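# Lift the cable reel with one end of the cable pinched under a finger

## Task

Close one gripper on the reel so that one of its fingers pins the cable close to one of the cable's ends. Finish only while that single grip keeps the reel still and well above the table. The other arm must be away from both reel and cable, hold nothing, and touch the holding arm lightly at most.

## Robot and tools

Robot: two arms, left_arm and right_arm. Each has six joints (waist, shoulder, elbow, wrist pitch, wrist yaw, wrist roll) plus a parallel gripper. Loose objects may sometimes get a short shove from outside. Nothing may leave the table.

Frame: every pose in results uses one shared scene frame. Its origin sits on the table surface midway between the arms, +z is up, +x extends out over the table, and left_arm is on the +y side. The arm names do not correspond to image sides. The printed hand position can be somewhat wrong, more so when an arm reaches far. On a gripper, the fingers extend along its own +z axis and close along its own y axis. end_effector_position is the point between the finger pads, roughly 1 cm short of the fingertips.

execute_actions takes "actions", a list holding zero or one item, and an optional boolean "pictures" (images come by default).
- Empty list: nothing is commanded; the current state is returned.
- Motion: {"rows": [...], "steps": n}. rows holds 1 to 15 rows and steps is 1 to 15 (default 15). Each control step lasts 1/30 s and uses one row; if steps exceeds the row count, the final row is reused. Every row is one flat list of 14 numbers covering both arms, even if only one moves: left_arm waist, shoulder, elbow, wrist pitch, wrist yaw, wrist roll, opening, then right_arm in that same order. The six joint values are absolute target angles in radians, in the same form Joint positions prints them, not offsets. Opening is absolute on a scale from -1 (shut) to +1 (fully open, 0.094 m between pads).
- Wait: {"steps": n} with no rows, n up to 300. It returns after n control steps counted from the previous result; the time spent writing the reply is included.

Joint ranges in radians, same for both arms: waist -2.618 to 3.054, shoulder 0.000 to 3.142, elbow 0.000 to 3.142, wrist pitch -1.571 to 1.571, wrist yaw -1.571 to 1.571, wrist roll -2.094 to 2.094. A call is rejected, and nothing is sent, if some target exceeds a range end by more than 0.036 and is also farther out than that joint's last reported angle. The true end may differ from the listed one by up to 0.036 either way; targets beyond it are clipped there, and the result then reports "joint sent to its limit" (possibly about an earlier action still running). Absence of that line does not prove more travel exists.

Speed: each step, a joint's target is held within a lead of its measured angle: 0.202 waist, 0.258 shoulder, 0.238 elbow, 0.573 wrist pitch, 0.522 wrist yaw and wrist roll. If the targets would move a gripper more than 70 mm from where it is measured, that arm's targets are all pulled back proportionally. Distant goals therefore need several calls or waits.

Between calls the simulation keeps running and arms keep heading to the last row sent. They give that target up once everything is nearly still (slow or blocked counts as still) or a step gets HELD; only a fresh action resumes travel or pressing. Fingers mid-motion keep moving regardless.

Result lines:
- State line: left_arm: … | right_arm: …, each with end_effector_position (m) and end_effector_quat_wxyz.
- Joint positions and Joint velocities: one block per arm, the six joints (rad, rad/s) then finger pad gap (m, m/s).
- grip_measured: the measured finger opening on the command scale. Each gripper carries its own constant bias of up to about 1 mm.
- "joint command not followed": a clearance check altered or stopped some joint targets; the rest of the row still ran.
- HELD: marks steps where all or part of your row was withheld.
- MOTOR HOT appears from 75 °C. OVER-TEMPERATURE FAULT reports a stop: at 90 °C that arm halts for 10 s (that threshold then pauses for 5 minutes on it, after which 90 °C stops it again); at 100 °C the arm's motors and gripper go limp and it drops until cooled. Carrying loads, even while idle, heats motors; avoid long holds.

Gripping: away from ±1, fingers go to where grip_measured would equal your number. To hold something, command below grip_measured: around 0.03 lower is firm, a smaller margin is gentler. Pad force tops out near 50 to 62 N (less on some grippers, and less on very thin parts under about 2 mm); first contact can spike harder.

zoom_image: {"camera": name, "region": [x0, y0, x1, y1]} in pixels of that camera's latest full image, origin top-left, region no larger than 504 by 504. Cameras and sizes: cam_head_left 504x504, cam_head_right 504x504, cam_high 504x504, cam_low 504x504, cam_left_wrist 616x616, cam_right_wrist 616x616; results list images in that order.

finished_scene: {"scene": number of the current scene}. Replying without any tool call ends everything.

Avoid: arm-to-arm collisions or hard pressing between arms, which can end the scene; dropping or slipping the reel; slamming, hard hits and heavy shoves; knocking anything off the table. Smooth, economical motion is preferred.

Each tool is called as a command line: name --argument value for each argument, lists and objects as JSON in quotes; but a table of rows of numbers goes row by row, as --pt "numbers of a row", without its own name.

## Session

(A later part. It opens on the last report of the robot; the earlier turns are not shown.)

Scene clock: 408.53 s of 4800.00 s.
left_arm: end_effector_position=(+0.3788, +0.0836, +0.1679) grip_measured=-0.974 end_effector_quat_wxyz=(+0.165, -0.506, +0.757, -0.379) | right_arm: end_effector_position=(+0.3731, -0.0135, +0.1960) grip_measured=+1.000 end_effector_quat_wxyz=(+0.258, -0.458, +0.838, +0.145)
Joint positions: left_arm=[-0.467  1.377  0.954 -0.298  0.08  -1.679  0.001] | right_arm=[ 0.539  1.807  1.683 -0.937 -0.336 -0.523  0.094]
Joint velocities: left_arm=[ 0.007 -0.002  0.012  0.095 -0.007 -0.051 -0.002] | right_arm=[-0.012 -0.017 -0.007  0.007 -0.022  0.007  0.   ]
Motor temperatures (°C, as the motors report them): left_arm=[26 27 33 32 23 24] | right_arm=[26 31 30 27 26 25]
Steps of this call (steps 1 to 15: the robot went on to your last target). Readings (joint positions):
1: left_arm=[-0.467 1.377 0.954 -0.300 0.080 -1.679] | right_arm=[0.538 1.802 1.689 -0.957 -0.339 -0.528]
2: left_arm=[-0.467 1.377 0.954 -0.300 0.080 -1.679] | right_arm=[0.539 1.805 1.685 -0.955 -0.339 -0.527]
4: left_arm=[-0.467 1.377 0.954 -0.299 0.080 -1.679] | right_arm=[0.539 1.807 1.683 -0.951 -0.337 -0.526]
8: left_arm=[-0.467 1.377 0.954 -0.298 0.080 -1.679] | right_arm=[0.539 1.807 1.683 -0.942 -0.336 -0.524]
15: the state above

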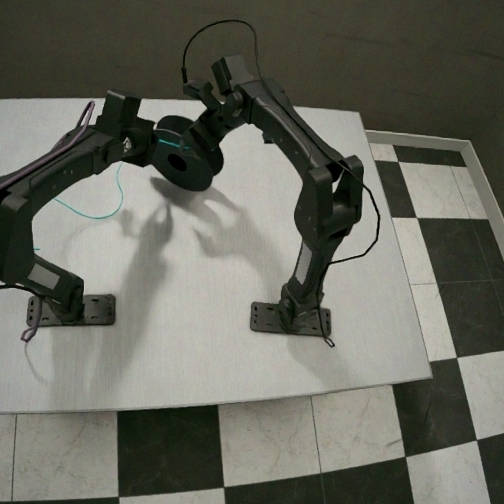

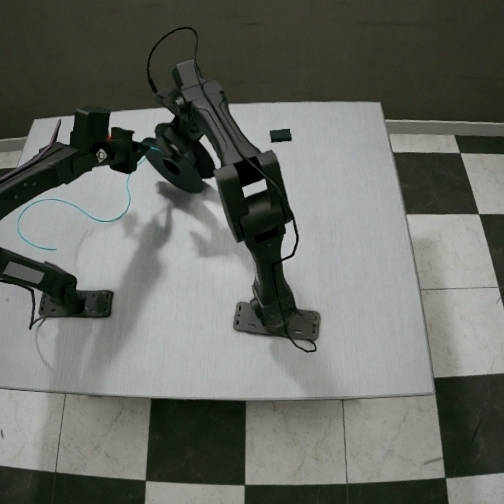

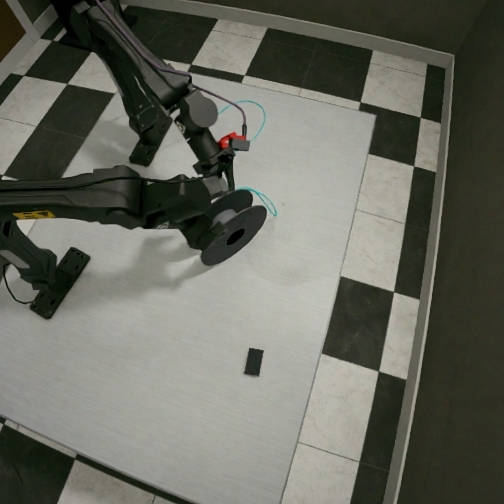

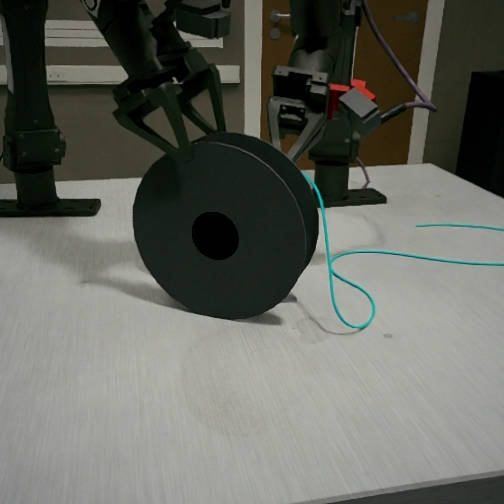

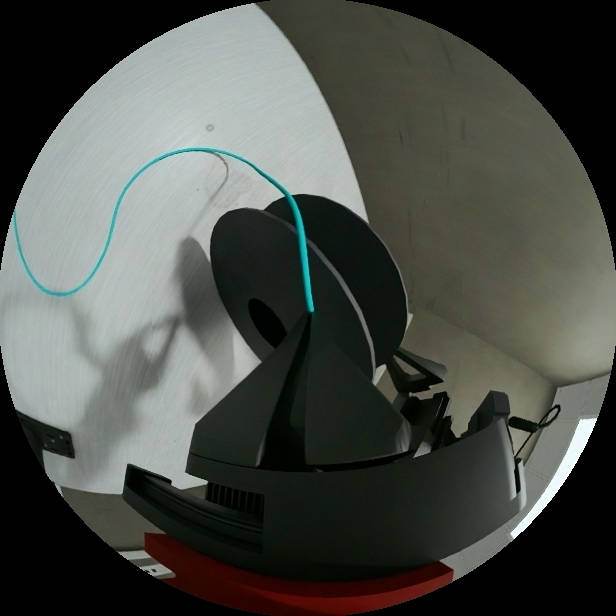

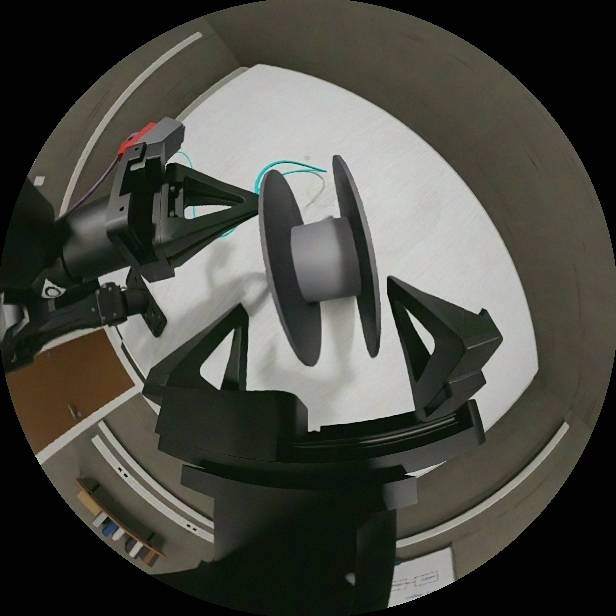

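execute_actions --actions '[{"rows": [ [-0.461,1.380,0.995,-0.272,0.086,-1.68,-0.99, 0.545,1.818,1.68,-0.928,-0.326,-0.513,1], [-0.461,1.380,0.995,-0.272,0.086,-1.68,-0.99, 0.547,1.821,1.68,-0.920,-0.325,-0.511,1], [-0.461,1.380,0.995,-0.272,0.086,-1.68,-0.99, 0.549,1.825,1.68,-0.911,-0.324,-0.509,1], [-0.461,1.380,0.995,-0.272,0.086,-1.68,-0.99, 0.551,1.830,1.68,-0.902,-0.323,-0.507,1], [-0.461,1.380,0.995,-0.272,0.086,-1.68,-0.99, 0.553,1.836,1.68,-0.893,-0.322,-0.505,1], [-0.461,1.380,0.995,-0.272,0.086,-1.68,-0.99, 0.555,1.842,1.68,-0.884,-0.321,-0.503,1], [-0.461,1.380,0.995,-0.272,0.086,-1.68,-0.99, 0.557,1.849,1.68,-0.875,-0.320,-0.501,1], [-0.461,1.380,0.995,-0.272,0.086,-1.68,-0.99, 0.559,1.856,1.68,-0.867,-0.319,-0.499,1], [-0.461,1.380,0.995,-0.272,0.086,-1.68,-0.99, 0.561,1.862,1.68,-0.860,-0.318,-0.497,1], [-0.461,1.380,0.995,-0.272,0.086,-1.68,-0.99, 0.563,1.868,1.68,-0.854,-0.317,-0.495,1], [-0.461,1.380,0.995,-0.272,0.086,-1.68,-0.99, 0.564,1.874,1.68,-0.850,-0.316,-0.494,1], [-0.461,1.380,0.995,-0.272,0.086,-1.68,-0.99, 0.565,1.879,1.68,-0.848,-0.316,-0.494,0.95], [-0.461,1.380,0.995,-0.272,0.086,-1.68,-0.99, 0.566,1.883,1.68,-0.848,-0.316,-0.494,0.9], [-0.461,1.380,0.995,-0.272,0.086,-1.68,-0.99, 0.567,1.885,1.68,-0.848,-0.316,-0.494,0.85], [-0.461,1.380,0.995,-0.272,0.086,-1.68,-0.99, 0.567,1.886,1.68,-0.848,-0.316,-0.494,0.8]], "steps": 15}]' --pictures false

execute_actions --actions '[{"rows": [ [-0.461,1.380,0.995,-0.272,0.086,-1.68,-0.99, 0.567,1.886,1.68,-0.848,-0.316,-0.494,0.8], [-0.461,1.380,0.995,-0.272,0.086,-1.68,-0.99, 0.567,1.886,1.68,-0.848,-0.316,-0.494,0.8], [-0.461,1.380,0.995,-0.272,0.086,-1.68,-0.99, 0.567,1.886,1.68,-0.848,-0.316,-0.494,0.8], [-0.461,1.380,0.995,-0.272,0.086,-1.68,-0.99, 0.567,1.886,1.68,-0.848,-0.316,-0.494,0.76], [-0.461,1.380,0.995,-0.272,0.086,-1.68,-0.99, 0.567,1.886,1.68,-0.848,-0.316,-0.494,0.72], [-0.461,1.380,0.995,-0.272,0.086,-1.68,-0.99, 0.567,1.886,1.68,-0.848,-0.316,-0.494,0.68], [-0.461,1.380,0.995,-0.272,0.086,-1.68,-0.99, 0.567,1.886,1.68,-0.848,-0.316,-0.494,0.64]], "steps": 15}]'

Scene clock: 434.90 s of 4800.00 s.
left_arm: end_effector_position=(+0.3788, +0.0836, +0.1679) grip_measured=-0.974 end_effector_quat_wxyz=(+0.165, -0.506, +0.757, -0.379) | right_arm: end_effector_position=(+0.3875, +0.0017, +0.1790) grip_measured=+0.827 end_effector_quat_wxyz=(+0.264, -0.459, +0.836, +0.145)
Joint positions: left_arm=[-0.467  1.377  0.954 -0.298  0.08  -1.679  0.001] | right_arm=[ 0.56   1.866  1.683 -0.86  -0.327 -0.505  0.086]
Joint velocities: left_arm=[-0.012 -0.012 -0.017 -0.007  0.051  0.051  0.   ] | right_arm=[ 0.017  0.164 -0.022  0.051  0.037  0.022 -0.053]
Motor temperatures (°C, as the motors report them): left_arm=[26 27 34 33 23 24] | right_arm=[26 32 31 27 26 25]
Steps of this call (steps 1 to 15: the robot went on to your last target; steps 16 to 200: nothing new was sent; then 19.20 s passed at rest; steps 201 to 215: all 15 steps of this action). Readings (joint positions):
201: left_arm=[-0.467 1.377 0.954 -0.298 0.080 -1.679] | right_arm=[0.539 1.807 1.683 -0.936 -0.335 -0.522]
202: left_arm=[-0.467 1.377 0.954 -0.298 0.080 -1.679] | right_arm=[0.539 1.807 1.683 -0.934 -0.335 -0.521]
204: left_arm=[-0.467 1.377 0.954 -0.298 0.080 -1.679] | right_arm=[0.540 1.807 1.683 -0.926 -0.334 -0.520]
208: left_arm=[-0.467 1.377 0.954 -0.298 0.080 -1.679] | right_arm=[0.547 1.815 1.683 -0.898 -0.332 -0.514]
215: the state above

Scene clock: 435.40 s of 4800.00 s.
left_arm: end_effector_position=(+0.3788, +0.0836, +0.1679) grip_measured=-0.974 end_effector_quat_wxyz=(+0.165, -0.506, +0.757, -0.379) | right_arm: end_effector_position=(+0.3898, +0.0027, +0.1767) grip_measured=+0.641 end_effector_quat_wxyz=(+0.265, -0.458, +0.836, +0.144)
Joint positions: left_arm=[-0.467  1.377  0.954 -0.298  0.08  -1.679  0.001] | right_arm=[ 0.561  1.874  1.683 -0.85  -0.325 -0.501  0.077]
Joint velocities: left_arm=[ 0.002  0.007 -0.022  0.007 -0.022  0.022  0.001] | right_arm=[ 0.002 -0.002  0.007 -0.022 -0.022 -0.022 -0.001]
Motor temperatures (°C, as the motors report them): left_arm=[26 27 34 33 23 24] | right_arm=[26 32 31 27 26 25]
Steps of this call (steps 1 to 15: all 15 steps of this action). Readings (joint positions):
1: left_arm=[-0.467 1.377 0.954 -0.298 0.080 -1.679] | right_arm=[0.561 1.870 1.683 -0.858 -0.326 -0.504]
2: left_arm=[-0.467 1.377 0.954 -0.298 0.080 -1.679] | right_arm=[0.561 1.872 1.683 -0.857 -0.326 -0.503]
4: left_arm=[-0.467 1.377 0.954 -0.298 0.080 -1.679] | right_arm=[0.561 1.874 1.683 -0.855 -0.325 -0.502]
8: left_arm=[-0.467 1.377 0.954 -0.298 0.080 -1.679] | right_arm=[0.561 1.874 1.683 -0.852 -0.325 -0.502]
15: the state above

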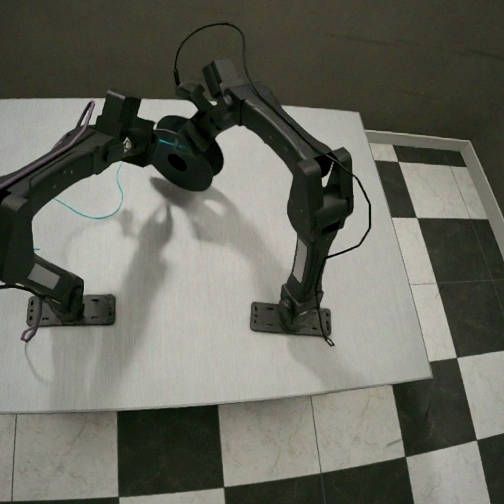

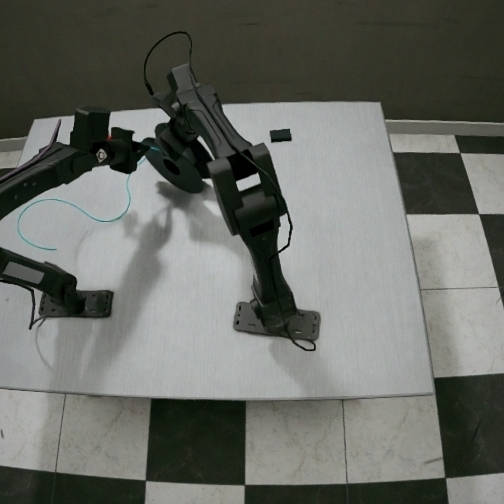

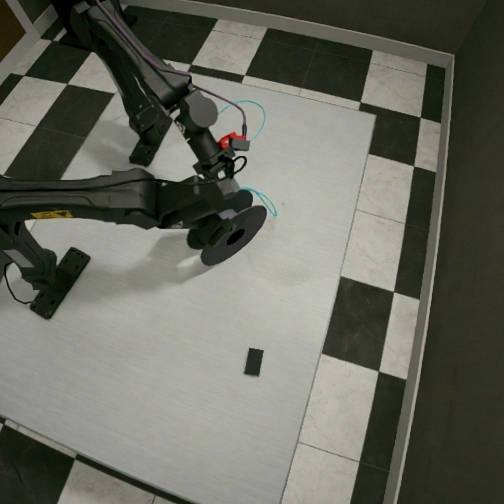

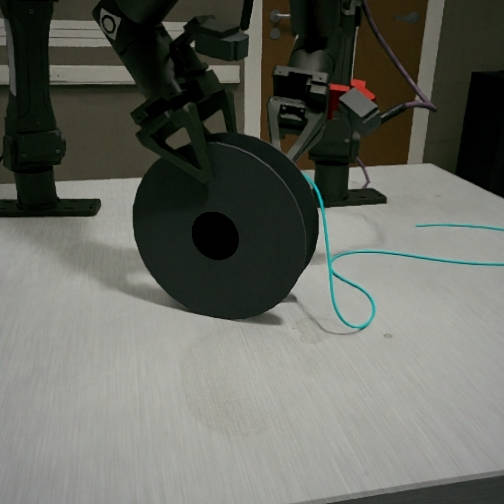

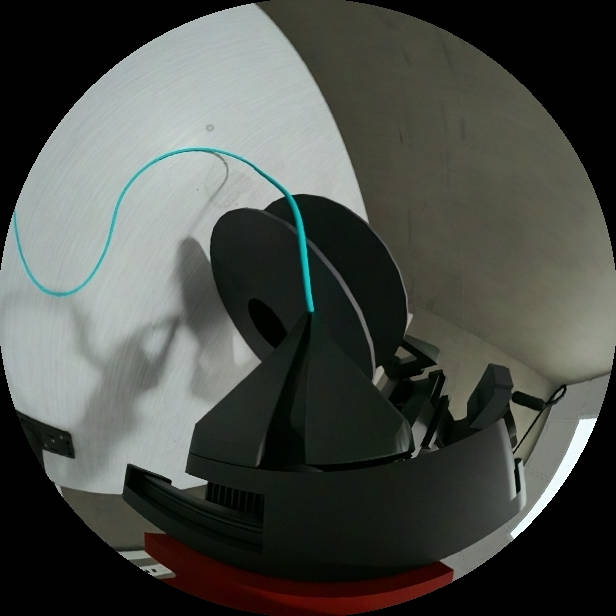

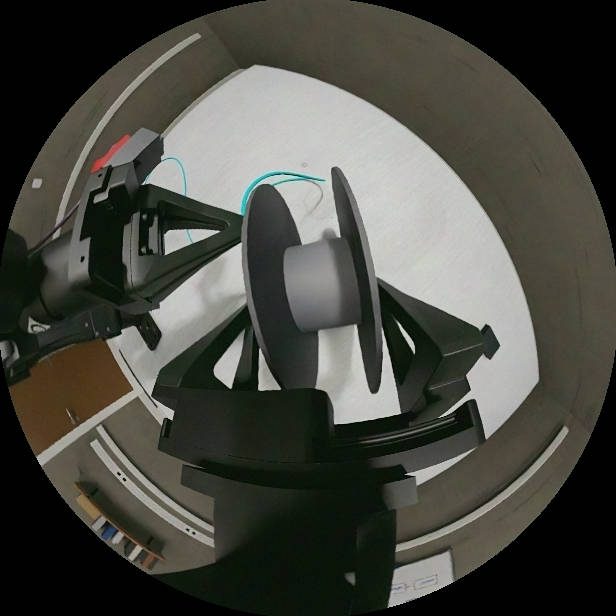

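zoom_image --camera "cam_head_left" --region '[140, 110, 220, 180]'

zoom_image --camera "cam_low" --region '[110, 70, 340, 270]'

Region (140, 110, 220, 180) of cam_head_left's 504x504 image, scaled by 6.300, with more detail than that image has; it fills the top 441 rows of this view, and the rest is white.

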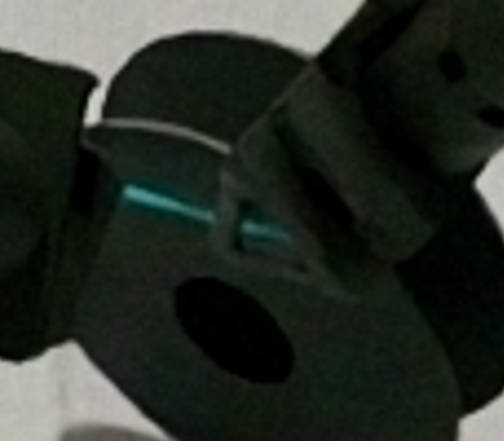

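Region (110, 70, 340, 270) of cam_low's 504x504 image, scaled by 2.191, with more detail than that image has; it fills the top 438 rows of this view, and the rest is white.

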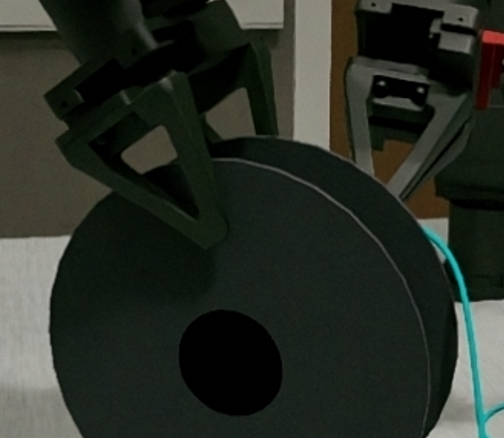

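execute_actions --actions '[{"rows": [ [-0.461,1.380,0.995,-0.272,0.086,-1.68,-0.99, 0.567,1.886,1.68,-0.848,-0.316,-0.494,0.62], [-0.461,1.380,0.995,-0.272,0.086,-1.68,-0.99, 0.567,1.886,1.68,-0.848,-0.316,-0.494,0.60], [-0.461,1.380,0.995,-0.272,0.086,-1.68,-0.99, 0.567,1.886,1.68,-0.848,-0.316,-0.494,0.58], [-0.461,1.380,0.995,-0.272,0.086,-1.68,-0.99, 0.567,1.886,1.68,-0.848,-0.316,-0.494,0.56], [-0.461,1.380,0.995,-0.272,0.086,-1.68,-0.99, 0.567,1.886,1.68,-0.848,-0.316,-0.494,0.54], [-0.461,1.380,0.995,-0.272,0.086,-1.68,-0.99, 0.567,1.886,1.68,-0.848,-0.316,-0.494,0.52], [-0.461,1.380,0.995,-0.272,0.086,-1.68,-0.99, 0.567,1.886,1.68,-0.848,-0.316,-0.494,0.50], [-0.461,1.380,0.995,-0.272,0.086,-1.68,-0.99, 0.567,1.886,1.68,-0.848,-0.316,-0.494,0.48], [-0.461,1.380,0.995,-0.272,0.086,-1.68,-0.99, 0.567,1.886,1.68,-0.848,-0.316,-0.494,0.46], [-0.461,1.380,0.995,-0.272,0.086,-1.68,-0.99, 0.567,1.886,1.68,-0.848,-0.316,-0.494,0.44], [-0.461,1.380,0.995,-0.272,0.086,-1.68,-0.99, 0.567,1.886,1.68,-0.848,-0.316,-0.494,0.42], [-0.461,1.380,0.995,-0.272,0.086,-1.68,-0.99, 0.567,1.886,1.68,-0.848,-0.316,-0.494,0.40]], "steps": 15}]' --pictures false

Scene clock: 445.87 s of 4800.00 s.
left_arm: end_effector_position=(+0.3788, +0.0836, +0.1680) grip_measured=-0.974 end_effector_quat_wxyz=(+0.165, -0.506, +0.757, -0.379) | right_arm: end_effector_position=(+0.3907, +0.0022, +0.1767) grip_measured=+0.402 end_effector_quat_wxyz=(+0.266, -0.458, +0.836, +0.142)
Joint positions: left_arm=[-0.467  1.377  0.954 -0.298  0.08  -1.679  0.001] | right_arm=[ 0.561  1.874  1.683 -0.847 -0.321 -0.501  0.066]
Joint velocities: left_arm=[-0.007 -0.046 -0.002  0.051 -0.037  0.037 -0.001] | right_arm=[-0.002  0.007 -0.007  0.022 -0.037  0.037 -0.001]
Motor temperatures (°C, as the motors report them): left_arm=[26 27 34 34 23 24] | right_arm=[26 32 31 27 26 25]
Steps of this call (steps 1 to 15: the robot went on to your last target; steps 16 to 200: nothing new was sent; then 3.30 s passed at rest; steps 201 to 215: all 15 steps of this action). Readings (joint positions):
201: left_arm=[-0.467 1.377 0.954 -0.298 0.080 -1.679] | right_arm=[0.561 1.874 1.683 -0.849 -0.325 -0.501]
202: left_arm=[-0.467 1.377 0.954 -0.298 0.080 -1.679] | right_arm=[0.561 1.874 1.683 -0.849 -0.325 -0.501]
204: left_arm=[-0.467 1.377 0.954 -0.298 0.080 -1.679] | right_arm=[0.561 1.874 1.683 -0.849 -0.325 -0.501]
208: left_arm=[-0.467 1.377 0.954 -0.298 0.080 -1.679] | right_arm=[0.561 1.874 1.683 -0.849 -0.325 -0.501]
215: the state above

execute_actions --actions '[{"rows": [ [-0.461,1.380,0.995,-0.272,0.086,-1.68,-0.99, 0.567,1.886,1.68,-0.848,-0.316,-0.494,0.385], [-0.461,1.380,0.995,-0.272,0.086,-1.68,-0.99, 0.567,1.886,1.68,-0.848,-0.316,-0.494,0.37], [-0.461,1.380,0.995,-0.272,0.086,-1.68,-0.99, 0.567,1.886,1.68,-0.848,-0.316,-0.494,0.355], [-0.461,1.380,0.995,-0.272,0.086,-1.68,-0.99, 0.567,1.886,1.68,-0.848,-0.316,-0.494,0.34], [-0.461,1.380,0.995,-0.272,0.086,-1.68,-0.99, 0.567,1.886,1.68,-0.848,-0.316,-0.494,0.325], [-0.461,1.380,0.995,-0.272,0.086,-1.68,-0.99, 0.567,1.886,1.68,-0.848,-0.316,-0.494,0.31]], "steps": 12}]'

Scene clock: 450.70 s of 4800.00 s.
left_arm: end_effector_position=(+0.3788, +0.0834, +0.1681) grip_measured=-0.974 end_effector_quat_wxyz=(+0.165, -0.506, +0.757, -0.379) | right_arm: end_effector_position=(+0.3914, +0.0019, +0.1768) grip_measured=+0.320 end_effector_quat_wxyz=(+0.267, -0.457, +0.837, +0.141)
Joint positions: left_arm=[-0.467  1.377  0.954 -0.297  0.081 -1.679  0.001] | right_arm=[ 0.561  1.874  1.683 -0.845 -0.317 -0.501  0.062]
Joint velocities: left_arm=[-0.002  0.007  0.002 -0.022 -0.007 -0.066 -0.001] | right_arm=[ 0.007  0.002 -0.002 -0.022 -0.066  0.051  0.001]
Motor temperatures (°C, as the motors report them): left_arm=[26 27 34 34 23 24] | right_arm=[26 32 31 28 26 25]
Steps of this call (steps 1 to 15: the robot went on to your last target; steps 16 to 133: nothing new was sent; steps 134 to 145: all 12 steps of this action). Readings (joint positions):
134: left_arm=[-0.467 1.377 0.954 -0.298 0.080 -1.679] | right_arm=[0.561 1.874 1.683 -0.847 -0.320 -0.501]
135: left_arm=[-0.467 1.377 0.954 -0.298 0.080 -1.679] | right_arm=[0.561 1.874 1.683 -0.847 -0.319 -0.501]
137: left_arm=[-0.467 1.377 0.954 -0.297 0.080 -1.679] | right_arm=[0.561 1.874 1.683 -0.846 -0.319 -0.501]
141: left_arm=[-0.467 1.377 0.954 -0.297 0.081 -1.679] | right_arm=[0.561 1.874 1.683 -0.845 -0.317 -0.501]
145: the state above

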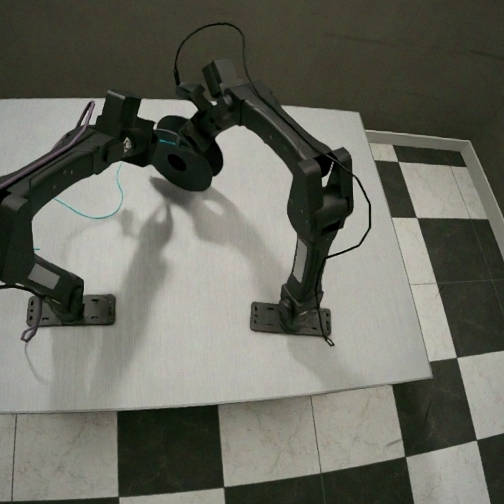

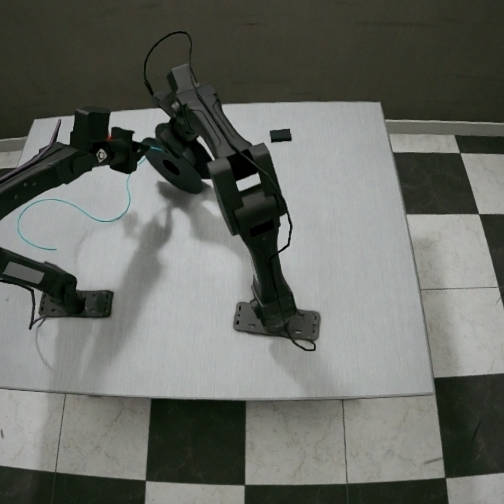

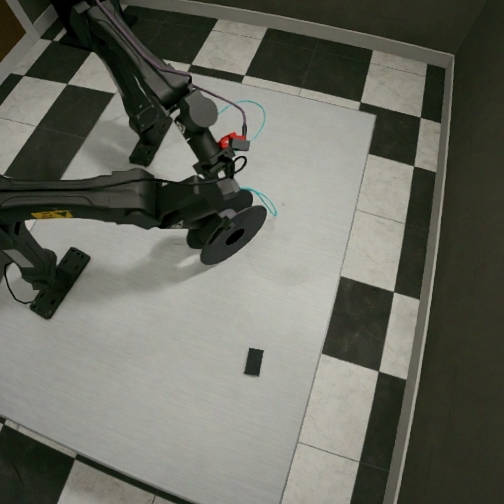

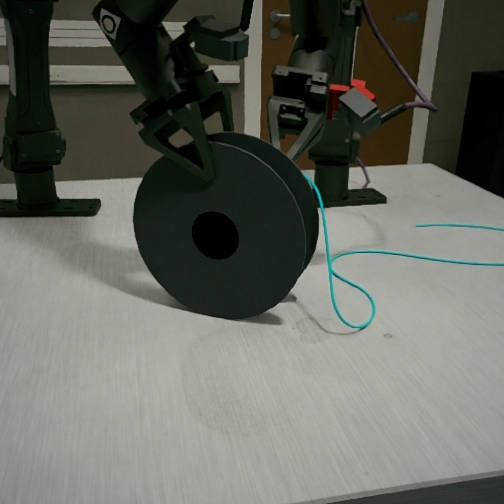

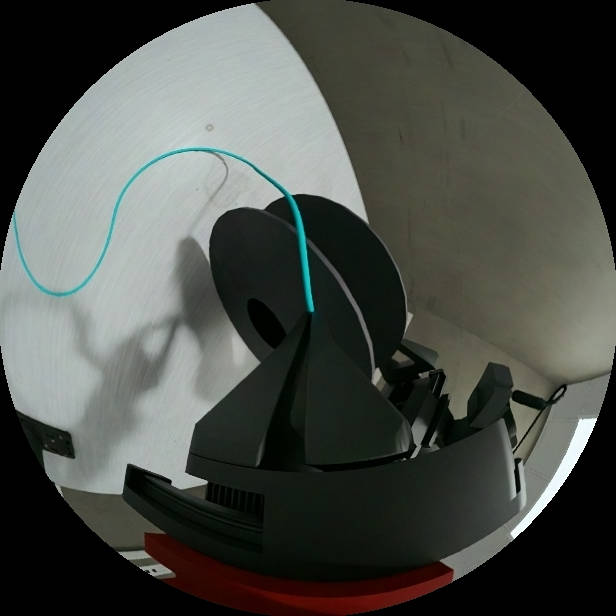

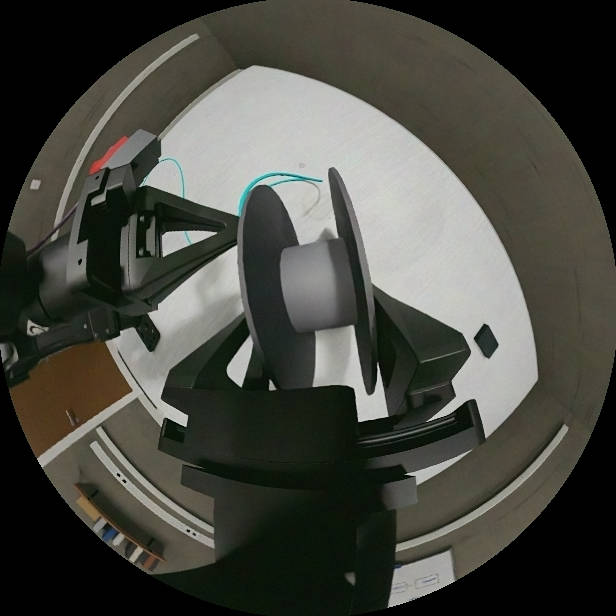

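zoom_image --camera "cam_head_left" --region '[140, 110, 220, 180]'

Region (140, 110, 220, 180) of cam_head_left's 504x504 image, scaled by 6.300, with more detail than that image has; it fills the top 441 rows of this view, and the rest is white.

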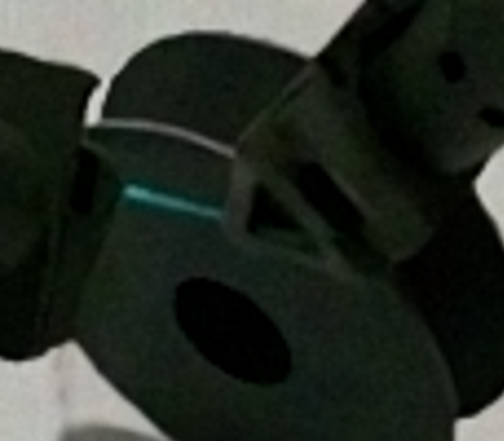

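execute_actions --actions '[{"rows": [ [-0.461,1.380,0.995,-0.272,0.086,-1.68,-0.99, 0.567,1.886,1.68,-0.848,-0.316,-0.494,0.30], [-0.461,1.380,0.995,-0.272,0.086,-1.68,-0.99, 0.567,1.886,1.68,-0.848,-0.316,-0.494,0.29], [-0.461,1.380,0.995,-0.272,0.086,-1.68,-0.99, 0.567,1.886,1.68,-0.848,-0.316,-0.494,0.28], [-0.461,1.380,0.995,-0.272,0.086,-1.68,-0.99, 0.567,1.886,1.68,-0.848,-0.316,-0.494,0.27]], "steps": 10}]' --pictures false

Scene clock: 465.50 s of 4800.00 s.
left_arm: end_effector_position=(+0.3788, +0.0834, +0.1681) grip_measured=-0.974 end_effector_quat_wxyz=(+0.165, -0.506, +0.757, -0.380) | right_arm: end_effector_position=(+0.3915, +0.0019, +0.1768) grip_measured=+0.306 end_effector_quat_wxyz=(+0.267, -0.457, +0.837, +0.140)
Joint positions: left_arm=[-0.467  1.377  0.954 -0.297  0.081 -1.679  0.001] | right_arm=[ 0.561  1.874  1.683 -0.845 -0.317 -0.501  0.061]
Joint velocities: left_arm=[-0.002  0.012 -0.002 -0.051  0.007  0.007  0.001] | right_arm=[-0.022  0.002  0.012  0.037 -0.007 -0.037 -0.001]
Motor temperatures (°C, as the motors report them): left_arm=[26 27 34 34 23 24] | right_arm=[26 32 31 28 26 25]
Steps of this call (steps 1 to 15: the robot went on to your last target; steps 16 to 200: nothing new was sent; then 7.80 s passed at rest; steps 201 to 210: all 10 steps of this action). Readings (joint positions):
201: left_arm=[-0.467 1.377 0.954 -0.297 0.081 -1.679] | right_arm=[0.561 1.874 1.683 -0.845 -0.317 -0.501]
202: left_arm=[-0.467 1.377 0.954 -0.297 0.081 -1.679] | right_arm=[0.561 1.874 1.683 -0.845 -0.317 -0.501]
204: left_arm=[-0.467 1.377 0.954 -0.297 0.081 -1.679] | right_arm=[0.561 1.874 1.683 -0.845 -0.317 -0.501]
208: left_arm=[-0.467 1.377 0.954 -0.297 0.081 -1.679] | right_arm=[0.561 1.874 1.683 -0.845 -0.317 -0.501]
210: the state above

execute_actions --actions '[{"rows": [ [-0.461,1.378,0.98,-0.290,0.086,-1.68,-0.94, 0.567,1.886,1.68,-0.848,-0.316,-0.494,0.27], [-0.461,1.375,0.97,-0.298,0.086,-1.68,-0.89, 0.567,1.886,1.68,-0.848,-0.316,-0.494,0.27], [-0.461,1.370,0.96,-0.302,0.086,-1.68,-0.84, 0.567,1.886,1.68,-0.848,-0.316,-0.494,0.27], [-0.461,1.362,0.96,-0.308,0.086,-1.68,-0.80, 0.567,1.886,1.68,-0.848,-0.316,-0.494,0.27], [-0.461,1.352,0.96,-0.322,0.086,-1.68,-0.80, 0.567,1.886,1.68,-0.848,-0.316,-0.494,0.27], [-0.461,1.340,0.96,-0.340,0.086,-1.68,-0.80, 0.567,1.886,1.68,-0.848,-0.316,-0.494,0.27], [-0.461,1.325,0.96,-0.362,0.086,-1.68,-0.80, 0.567,1.886,1.68,-0.848,-0.316,-0.494,0.27], [-0.461,1.307,0.96,-0.386,0.086,-1.68,-0.80, 0.567,1.886,1.68,-0.848,-0.316,-0.494,0.27], [-0.461,1.287,0.96,-0.410,0.086,-1.68,-0.80, 0.567,1.886,1.68,-0.848,-0.316,-0.494,0.27], [-0.461,1.265,0.96,-0.434,0.086,-1.68,-0.80, 0.567,1.886,1.68,-0.848,-0.316,-0.494,0.27], [-0.461,1.242,0.96,-0.456,0.086,-1.68,-0.80, 0.567,1.886,1.68,-0.848,-0.316,-0.494,0.27], [-0.461,1.219,0.96,-0.476,0.086,-1.68,-0.80, 0.567,1.886,1.68,-0.848,-0.316,-0.494,0.27], [-0.461,1.196,0.96,-0.494,0.086,-1.68,-0.80, 0.567,1.886,1.68,-0.848,-0.316,-0.494,0.27], [-0.461,1.173,0.96,-0.508,0.086,-1.68,-0.80, 0.567,1.886,1.68,-0.848,-0.316,-0.494,0.27], [-0.461,1.150,0.96,-0.520,0.086,-1.68,-0.80, 0.567,1.886,1.68,-0.848,-0.316,-0.494,0.27]], "steps": 15}]'

execute_actions --actions '[{"rows": [ [-0.458,1.130,0.955,-0.52,0.086,-1.68,-0.75, 0.567,1.883,1.684,-0.848,-0.316,-0.494,0.27], [-0.449,1.112,0.950,-0.52,0.086,-1.68,-0.70, 0.567,1.880,1.688,-0.848,-0.316,-0.494,0.27], [-0.434,1.096,0.945,-0.52,0.086,-1.68,-0.65, 0.567,1.877,1.692,-0.848,-0.316,-0.494,0.27], [-0.414,1.082,0.940,-0.52,0.086,-1.68,-0.60, 0.567,1.874,1.696,-0.848,-0.316,-0.494,0.27], [-0.390,1.069,0.935,-0.52,0.086,-1.68,-0.55, 0.567,1.871,1.700,-0.848,-0.316,-0.494,0.27], [-0.361,1.057,0.930,-0.52,0.086,-1.68,-0.50, 0.567,1.868,1.703,-0.848,-0.316,-0.494,0.27], [-0.329,1.046,0.925,-0.52,0.086,-1.68,-0.45, 0.567,1.864,1.706,-0.848,-0.316,-0.494,0.27], [-0.293,1.035,0.920,-0.52,0.086,-1.68,-0.40, 0.567,1.860,1.710,-0.848,-0.316,-0.494,0.27], [-0.254,1.025,0.915,-0.52,0.086,-1.68,-0.35, 0.567,1.859,1.712,-0.850,-0.316,-0.494,0.27], [-0.212,1.015,0.910,-0.52,0.086,-1.68,-0.30, 0.567,1.857,1.717,-0.857,-0.316,-0.494,0.27], [-0.168,1.006,0.905,-0.52,0.086,-1.68,-0.25, 0.567,1.852,1.725,-0.867,-0.316,-0.494,0.27], [-0.123,0.997,0.900,-0.52,0.086,-1.68,-0.20, 0.567,1.847,1.735,-0.882,-0.316,-0.494,0.27], [-0.076,0.988,0.895,-0.52,0.086,-1.68,-0.15, 0.567,1.840,1.749,-0.899,-0.316,-0.494,0.27], [-0.029,0.980,0.890,-0.52,0.086,-1.68,-0.10, 0.567,1.832,1.764,-0.920,-0.316,-0.494,0.27], [0.019,0.972,0.885,-0.52,0.086,-1.68,-0.05, 0.567,1.823,1.782,-0.943,-0.316,-0.494,0.27]], "steps": 15}]' --pictures false

execute_actions --actions '[{"rows": [ [0.067,0.964,0.880,-0.52,0.086,-1.68,0.0, 0.567,1.813,1.801,-0.969,-0.316,-0.494,0.27], [0.114,0.957,0.875,-0.52,0.086,-1.68,0.05, 0.567,1.802,1.822,-0.997,-0.316,-0.494,0.27], [0.161,0.950,0.870,-0.52,0.086,-1.68,0.1, 0.567,1.790,1.845,-1.027,-0.316,-0.494,0.27], [0.206,0.943,0.865,-0.52,0.086,-1.68,0.15, 0.567,1.778,1.868,-1.059,-0.316,-0.494,0.27], [0.250,0.937,0.860,-0.52,0.086,-1.68,0.2, 0.567,1.765,1.893,-1.092,-0.316,-0.494,0.27], [0.292,0.931,0.855,-0.52,0.086,-1.68,0.25, 0.567,1.752,1.918,-1.125,-0.316,-0.494,0.27], [0.331,0.925,0.850,-0.52,0.086,-1.68,0.3, 0.567,1.738,1.944,-1.159,-0.316,-0.494,0.27], [0.367,0.920,0.845,-0.52,0.086,-1.68,0.35, 0.567,1.725,1.970,-1.194,-0.316,-0.494,0.27], [0.399,0.915,0.840,-0.52,0.086,-1.68,0.4, 0.567,1.712,1.996,-1.229,-0.316,-0.494,0.27], [0.428,0.911,0.835,-0.52,0.086,-1.68,0.45, 0.567,1.698,2.022,-1.263,-0.316,-0.494,0.27], [0.452,0.907,0.830,-0.52,0.086,-1.68,0.5, 0.567,1.685,2.047,-1.296,-0.316,-0.494,0.27], [0.472,0.904,0.827,-0.52,0.086,-1.68,0.5, 0.567,1.672,2.072,-1.329,-0.316,-0.494,0.27], [0.487,0.902,0.824,-0.52,0.086,-1.68,0.5, 0.567,1.660,2.095,-1.361,-0.316,-0.494,0.27], [0.496,0.901,0.822,-0.52,0.086,-1.68,0.5, 0.567,1.648,2.118,-1.391,-0.316,-0.494,0.27], [0.499,0.900,0.820,-0.52,0.086,-1.68,0.5, 0.567,1.637,2.139,-1.419,-0.316,-0.494,0.27]], "steps": 15}]' --pictures false

execute_actions --actions '[{"rows": [ [0.499,0.900,0.820,-0.52,0.086,-1.68,0.5, 0.567,1.627,2.158,-1.445,-0.316,-0.494,0.27], [0.499,0.900,0.820,-0.52,0.086,-1.68,0.5, 0.567,1.618,2.176,-1.468,-0.316,-0.494,0.27], [0.499,0.900,0.820,-0.52,0.086,-1.68,0.5, 0.567,1.610,2.191,-1.489,-0.316,-0.494,0.27], [0.499,0.900,0.820,-0.52,0.086,-1.68,0.5, 0.567,1.603,2.205,-1.506,-0.316,-0.494,0.27], [0.499,0.900,0.820,-0.52,0.086,-1.68,0.5, 0.567,1.598,2.215,-1.521,-0.316,-0.494,0.27], [0.499,0.900,0.820,-0.52,0.086,-1.68,0.5, 0.567,1.593,2.223,-1.531,-0.316,-0.494,0.27], [0.499,0.900,0.820,-0.52,0.086,-1.68,0.5, 0.567,1.591,2.228,-1.538,-0.316,-0.494,0.27], [0.499,0.900,0.820,-0.52,0.086,-1.68,0.5, 0.567,1.590,2.230,-1.540,-0.316,-0.494,0.27]], "steps": 15}]' --pictures false

execute_actions --actions '[{"steps": 20}]'

Scene clock: 539.93 s of 4800.00 s.
left_arm: end_effector_position=(+0.3491, +0.0982, +0.1995) grip_measured=-0.803 end_effector_quat_wxyz=(+0.169, -0.504, +0.754, -0.386) | right_arm: end_effector_position=(+0.3915, +0.0019, +0.1768) grip_measured=+0.306 end_effector_quat_wxyz=(+0.267, -0.457, +0.837, +0.140)
Joint positions: left_arm=[-0.467  1.219  0.954 -0.438  0.081 -1.679  0.009] | right_arm=[ 0.561  1.874  1.683 -0.845 -0.317 -0.501  0.061]
Joint velocities: left_arm=[-0.017 -0.745 -0.007 -0.476 -0.037  0.007  0.   ] | right_arm=[ 0.027  0.012 -0.007  0.007  0.022  0.007 -0.   ]
Motor temperatures (°C, as the motors report them): left_arm=[26 27 35 35 23 24] | right_arm=[26 33 32 28 26 25]
Steps of this call (steps 1 to 15: the robot went on to your last target; steps 16 to 200: nothing new was sent; then 67.27 s passed at rest; steps 201 to 215: all 15 steps of this action). Readings (joint positions):
201: left_arm=[-0.467 1.377 0.954 -0.297 0.081 -1.679] | right_arm=[0.561 1.874 1.683 -0.845 -0.317 -0.501]
202: left_arm=[-0.467 1.377 0.954 -0.297 0.081 -1.679] | right_arm=[0.561 1.874 1.683 -0.845 -0.317 -0.501]
204: left_arm=[-0.467 1.377 0.954 -0.297 0.081 -1.679] | right_arm=[0.561 1.874 1.683 -0.845 -0.317 -0.501]
208: left_arm=[-0.467 1.367 0.954 -0.319 0.081 -1.679] | right_arm=[0.561 1.874 1.683 -0.845 -0.317 -0.501]
215: the state above

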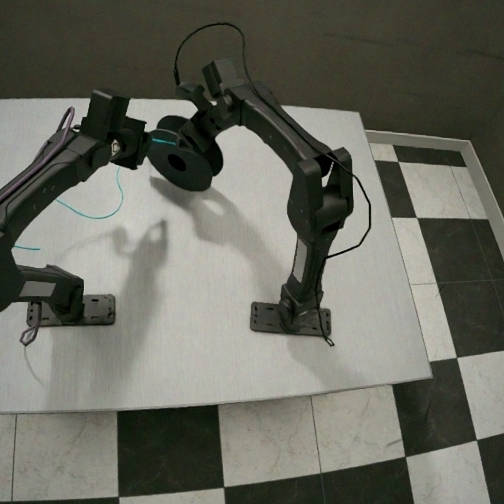

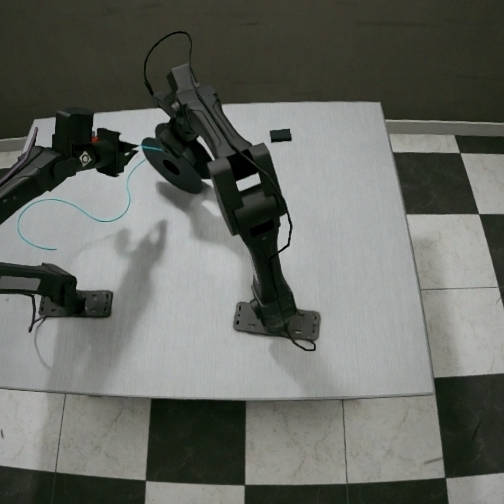

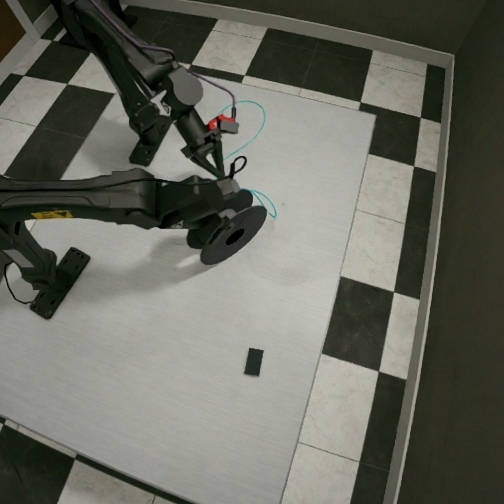

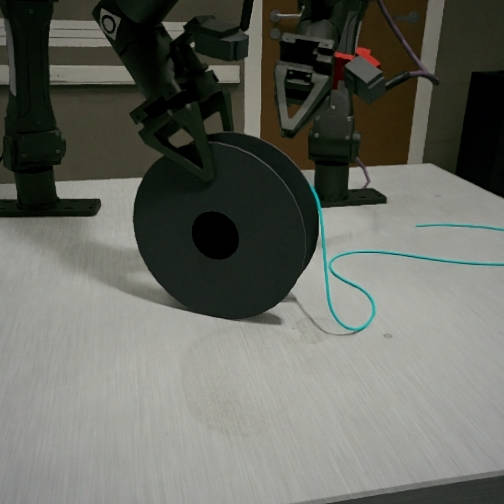

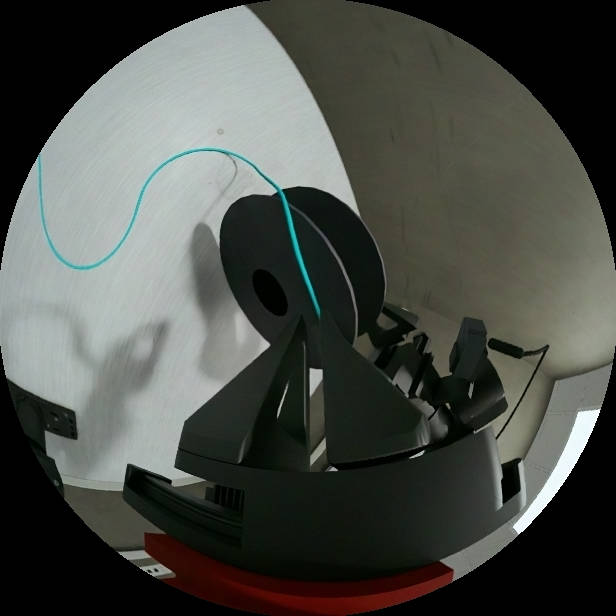

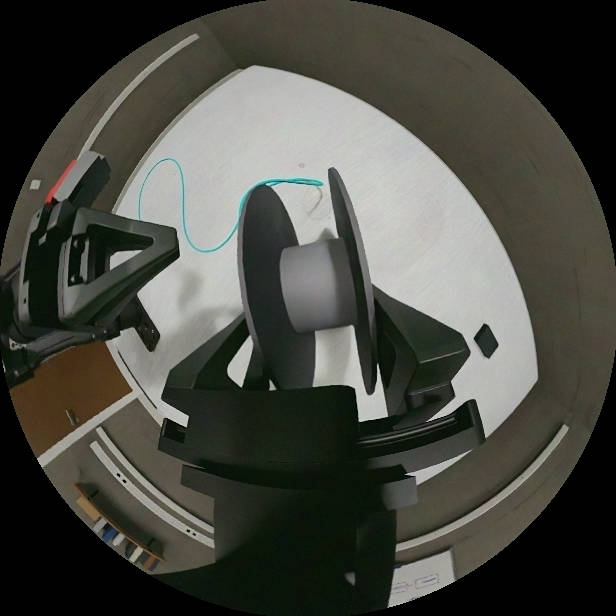

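Scene clock: 540.43 s of 4800.00 s.
left_arm: end_effector_position=(+0.3569, +0.2392, +0.2360) grip_measured=-0.079 end_effector_quat_wxyz=(-0.268, +0.624, -0.627, +0.382) | right_arm: end_effector_position=(+0.3887, -0.0004, +0.1831) grip_measured=+0.306 end_effector_quat_wxyz=(+0.260, -0.456, +0.840, +0.138)
Joint positions: left_arm=[-0.067  1.014  0.908 -0.497  0.091 -1.679  0.043] | right_arm=[ 0.561  1.874  1.716 -0.893 -0.311 -0.501  0.061]
Joint velocities: left_arm=[ 1.331 -0.208 -0.193  0.037 -0.022  0.007  0.052] | right_arm=[-0.012 -0.017  0.398 -0.462 -0.037 -0.022 -0.   ]
Motor temperatures (°C, as the motors report them): left_arm=[26 27 35 35 23 24] | right_arm=[26 34 32 28 26 25]
Steps of this call (steps 1 to 15: all 15 steps of this action). Readings (joint positions):
1: left_arm=[-0.467 1.194 0.954 -0.451 0.081 -1.679] | right_arm=[0.561 1.874 1.683 -0.845 -0.317 -0.501]
2: left_arm=[-0.465 1.170 0.954 -0.462 0.082 -1.679] | right_arm=[0.561 1.874 1.683 -0.845 -0.317 -0.501]
4: left_arm=[-0.451 1.129 0.954 -0.475 0.084 -1.679] | right_arm=[0.561 1.874 1.683 -0.845 -0.317 -0.501]
8: left_arm=[-0.358 1.076 0.952 -0.488 0.089 -1.679] | right_arm=[0.561 1.874 1.683 -0.845 -0.317 -0.501]
15: the state above

Scene clock: 540.93 s of 4800.00 s.
left_arm: end_effector_position=(+0.3108, +0.4106, +0.2291) grip_measured=+0.497 end_effector_quat_wxyz=(-0.366, +0.769, -0.432, +0.295) | right_arm: end_effector_position=(+0.3288, -0.0278, +0.3439) grip_measured=+0.306 end_effector_quat_wxyz=(+0.336, -0.456, +0.814, +0.128)
Joint positions: left_arm=[ 0.482  0.928  0.838 -0.504  0.087 -1.679  0.07 ] | right_arm=[ 0.561  1.681  2.076 -1.284 -0.304 -0.5    0.061]
Joint velocities: left_arm=[ 0.305 -0.066 -0.081 -0.007 -0.037  0.022  0.001] | right_arm=[-0.022 -0.398  0.672 -0.872 -0.066 -0.081  0.   ]
Motor temperatures (°C, as the motors report them): left_arm=[26 27 35 35 23 24] | right_arm=[26 34 32 28 26 25]
Steps of this call (steps 1 to 15: all 15 steps of this action). Readings (joint positions):
1: left_arm=[-0.019 1.007 0.902 -0.498 0.091 -1.679] | right_arm=[0.561 1.872 1.730 -0.910 -0.310 -0.501]
2: left_arm=[0.029 0.999 0.897 -0.499 0.091 -1.679] | right_arm=[0.561 1.868 1.746 -0.929 -0.309 -0.501]
4: left_arm=[0.123 0.984 0.887 -0.500 0.090 -1.679] | right_arm=[0.561 1.853 1.783 -0.973 -0.306 -0.501]
8: left_arm=[0.298 0.956 0.869 -0.501 0.088 -1.679] | right_arm=[0.561 1.797 1.884 -1.079 -0.305 -0.501]
15: the state above

Scene clock: 541.43 s of 4800.00 s.
left_arm: end_effector_position=(+0.3084, +0.4133, +0.2269) grip_measured=+0.497 end_effector_quat_wxyz=(-0.366, +0.773, -0.428, +0.292) | right_arm: end_effector_position=(+0.2692, -0.0539, +0.3761) grip_measured=+0.306 end_effector_quat_wxyz=(+0.312, -0.456, +0.823, +0.130)
Joint positions: left_arm=[ 0.493  0.926  0.834 -0.507  0.087 -1.68   0.07 ] | right_arm=[ 0.561  1.604  2.205 -1.543 -0.304 -0.5    0.061]
Joint velocities: left_arm=[-0.007  0.002  0.022 -0.051 -0.037 -0.022 -0.   ] | right_arm=[-0.007 -0.002 -0.032 -0.081  0.051 -0.022  0.   ]
Motor temperatures (°C, as the motors report them): left_arm=[26 27 35 35 23 24] | right_arm=[26 34 32 28 26 25]
Steps of this call (steps 1 to 15: all 15 steps of this action). Readings (joint positions):
1: left_arm=[0.489 0.926 0.836 -0.505 0.087 -1.679] | right_arm=[0.561 1.667 2.098 -1.315 -0.304 -0.500]
2: left_arm=[0.492 0.926 0.835 -0.506 0.087 -1.680] | right_arm=[0.561 1.655 2.119 -1.344 -0.304 -0.500]
4: left_arm=[0.493 0.926 0.834 -0.507 0.087 -1.680] | right_arm=[0.561 1.634 2.156 -1.400 -0.304 -0.500]
8: left_arm=[0.493 0.926 0.834 -0.507 0.087 -1.680] | right_arm=[0.561 1.608 2.199 -1.486 -0.304 -0.500]
15: the state above

Scene clock: 542.10 s of 4800.00 s.
left_arm: end_effector_position=(+0.3084, +0.4133, +0.2269) grip_measured=+0.497 end_effector_quat_wxyz=(-0.366, +0.773, -0.428, +0.292) | right_arm: end_effector_position=(+0.2677, -0.0545, +0.3750) grip_measured=+0.306 end_effector_quat_wxyz=(+0.308, -0.456, +0.825, +0.131)
Joint positions: left_arm=[ 0.493  0.926  0.834 -0.507  0.087 -1.68   0.07 ] | right_arm=[ 0.561  1.604  2.205 -1.551 -0.304 -0.5    0.061]
Joint velocities: left_arm=[-0.012 -0.012 -0.007  0.037 -0.022  0.007 -0.   ] | right_arm=[-0.017 -0.012  0.007  0.037  0.022  0.037  0.   ]
Motor temperatures (°C, as the motors report them): left_arm=[26 26 35 35 23 24] | right_arm=[26 34 32 28 26 25]
Steps of this call (steps 1 to 15: the robot went on to your last target; steps 16 to 20: nothing new was sent). Readings (joint positions):
1: left_arm=[0.493 0.926 0.834 -0.507 0.087 -1.680] | right_arm=[0.561 1.604 2.205 -1.545 -0.304 -0.500]
2: left_arm=[0.493 0.926 0.834 -0.507 0.087 -1.680] | right_arm=[0.561 1.604 2.205 -1.547 -0.304 -0.500]
4: left_arm=[0.493 0.926 0.834 -0.507 0.087 -1.680] | right_arm=[0.561 1.604 2.205 -1.549 -0.304 -0.500]
8: left_arm=[0.493 0.926 0.834 -0.507 0.087 -1.680] | right_arm=[0.561 1.604 2.205 -1.551 -0.304 -0.500]
20: the state above
All arms were judged still, so your last target was given up. Only a new action makes them travel on or press farther. Fingers that are still opening or closing keep moving.

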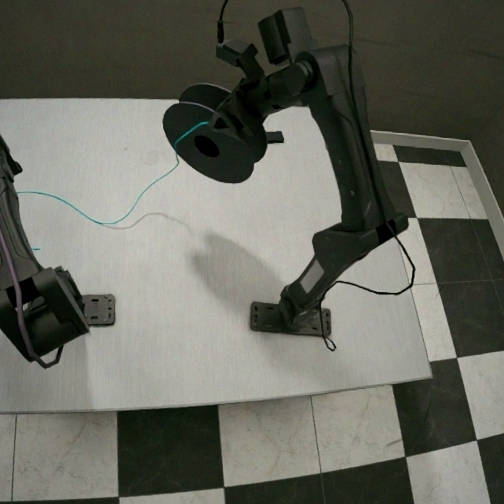

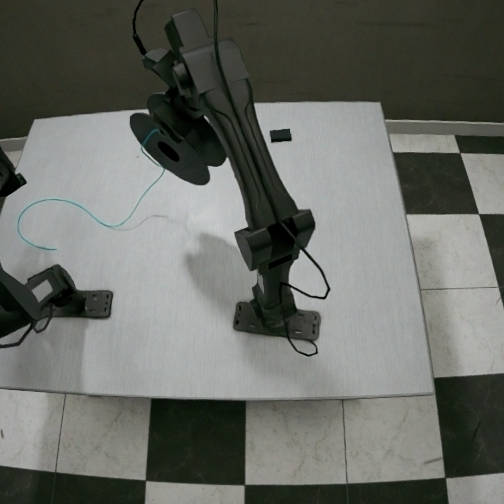

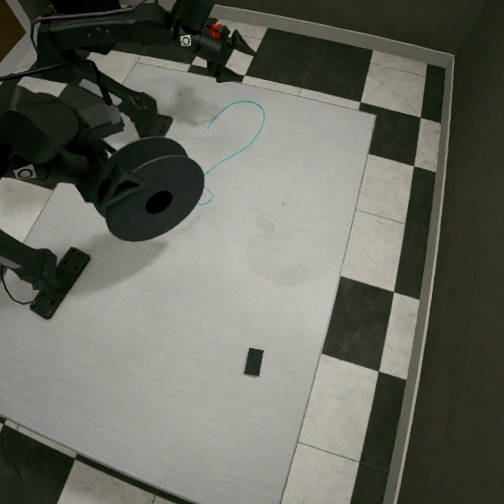

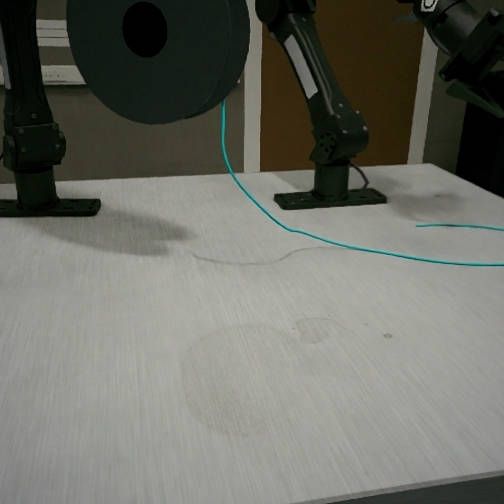

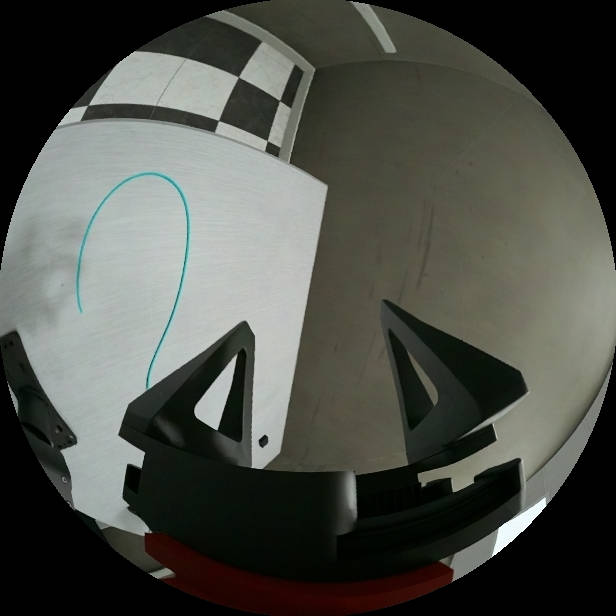

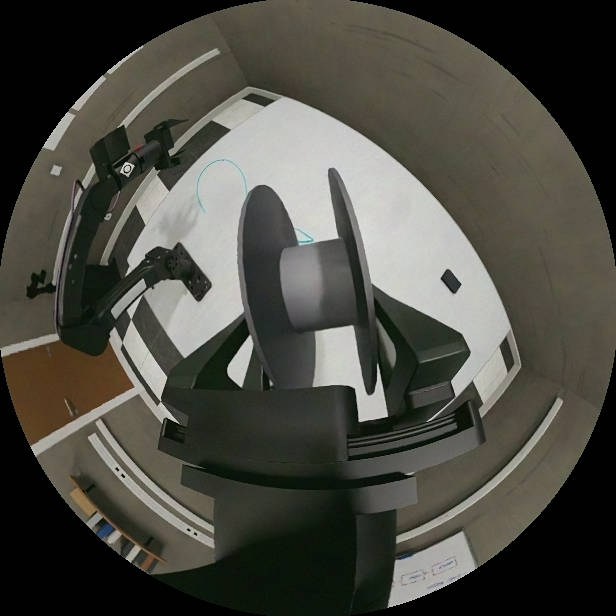

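The reel is about 20 cm off the table, with the cable still trapped under the finger and the left arm clear.

finished_scene --scene 1

The scene is finished: the task was done.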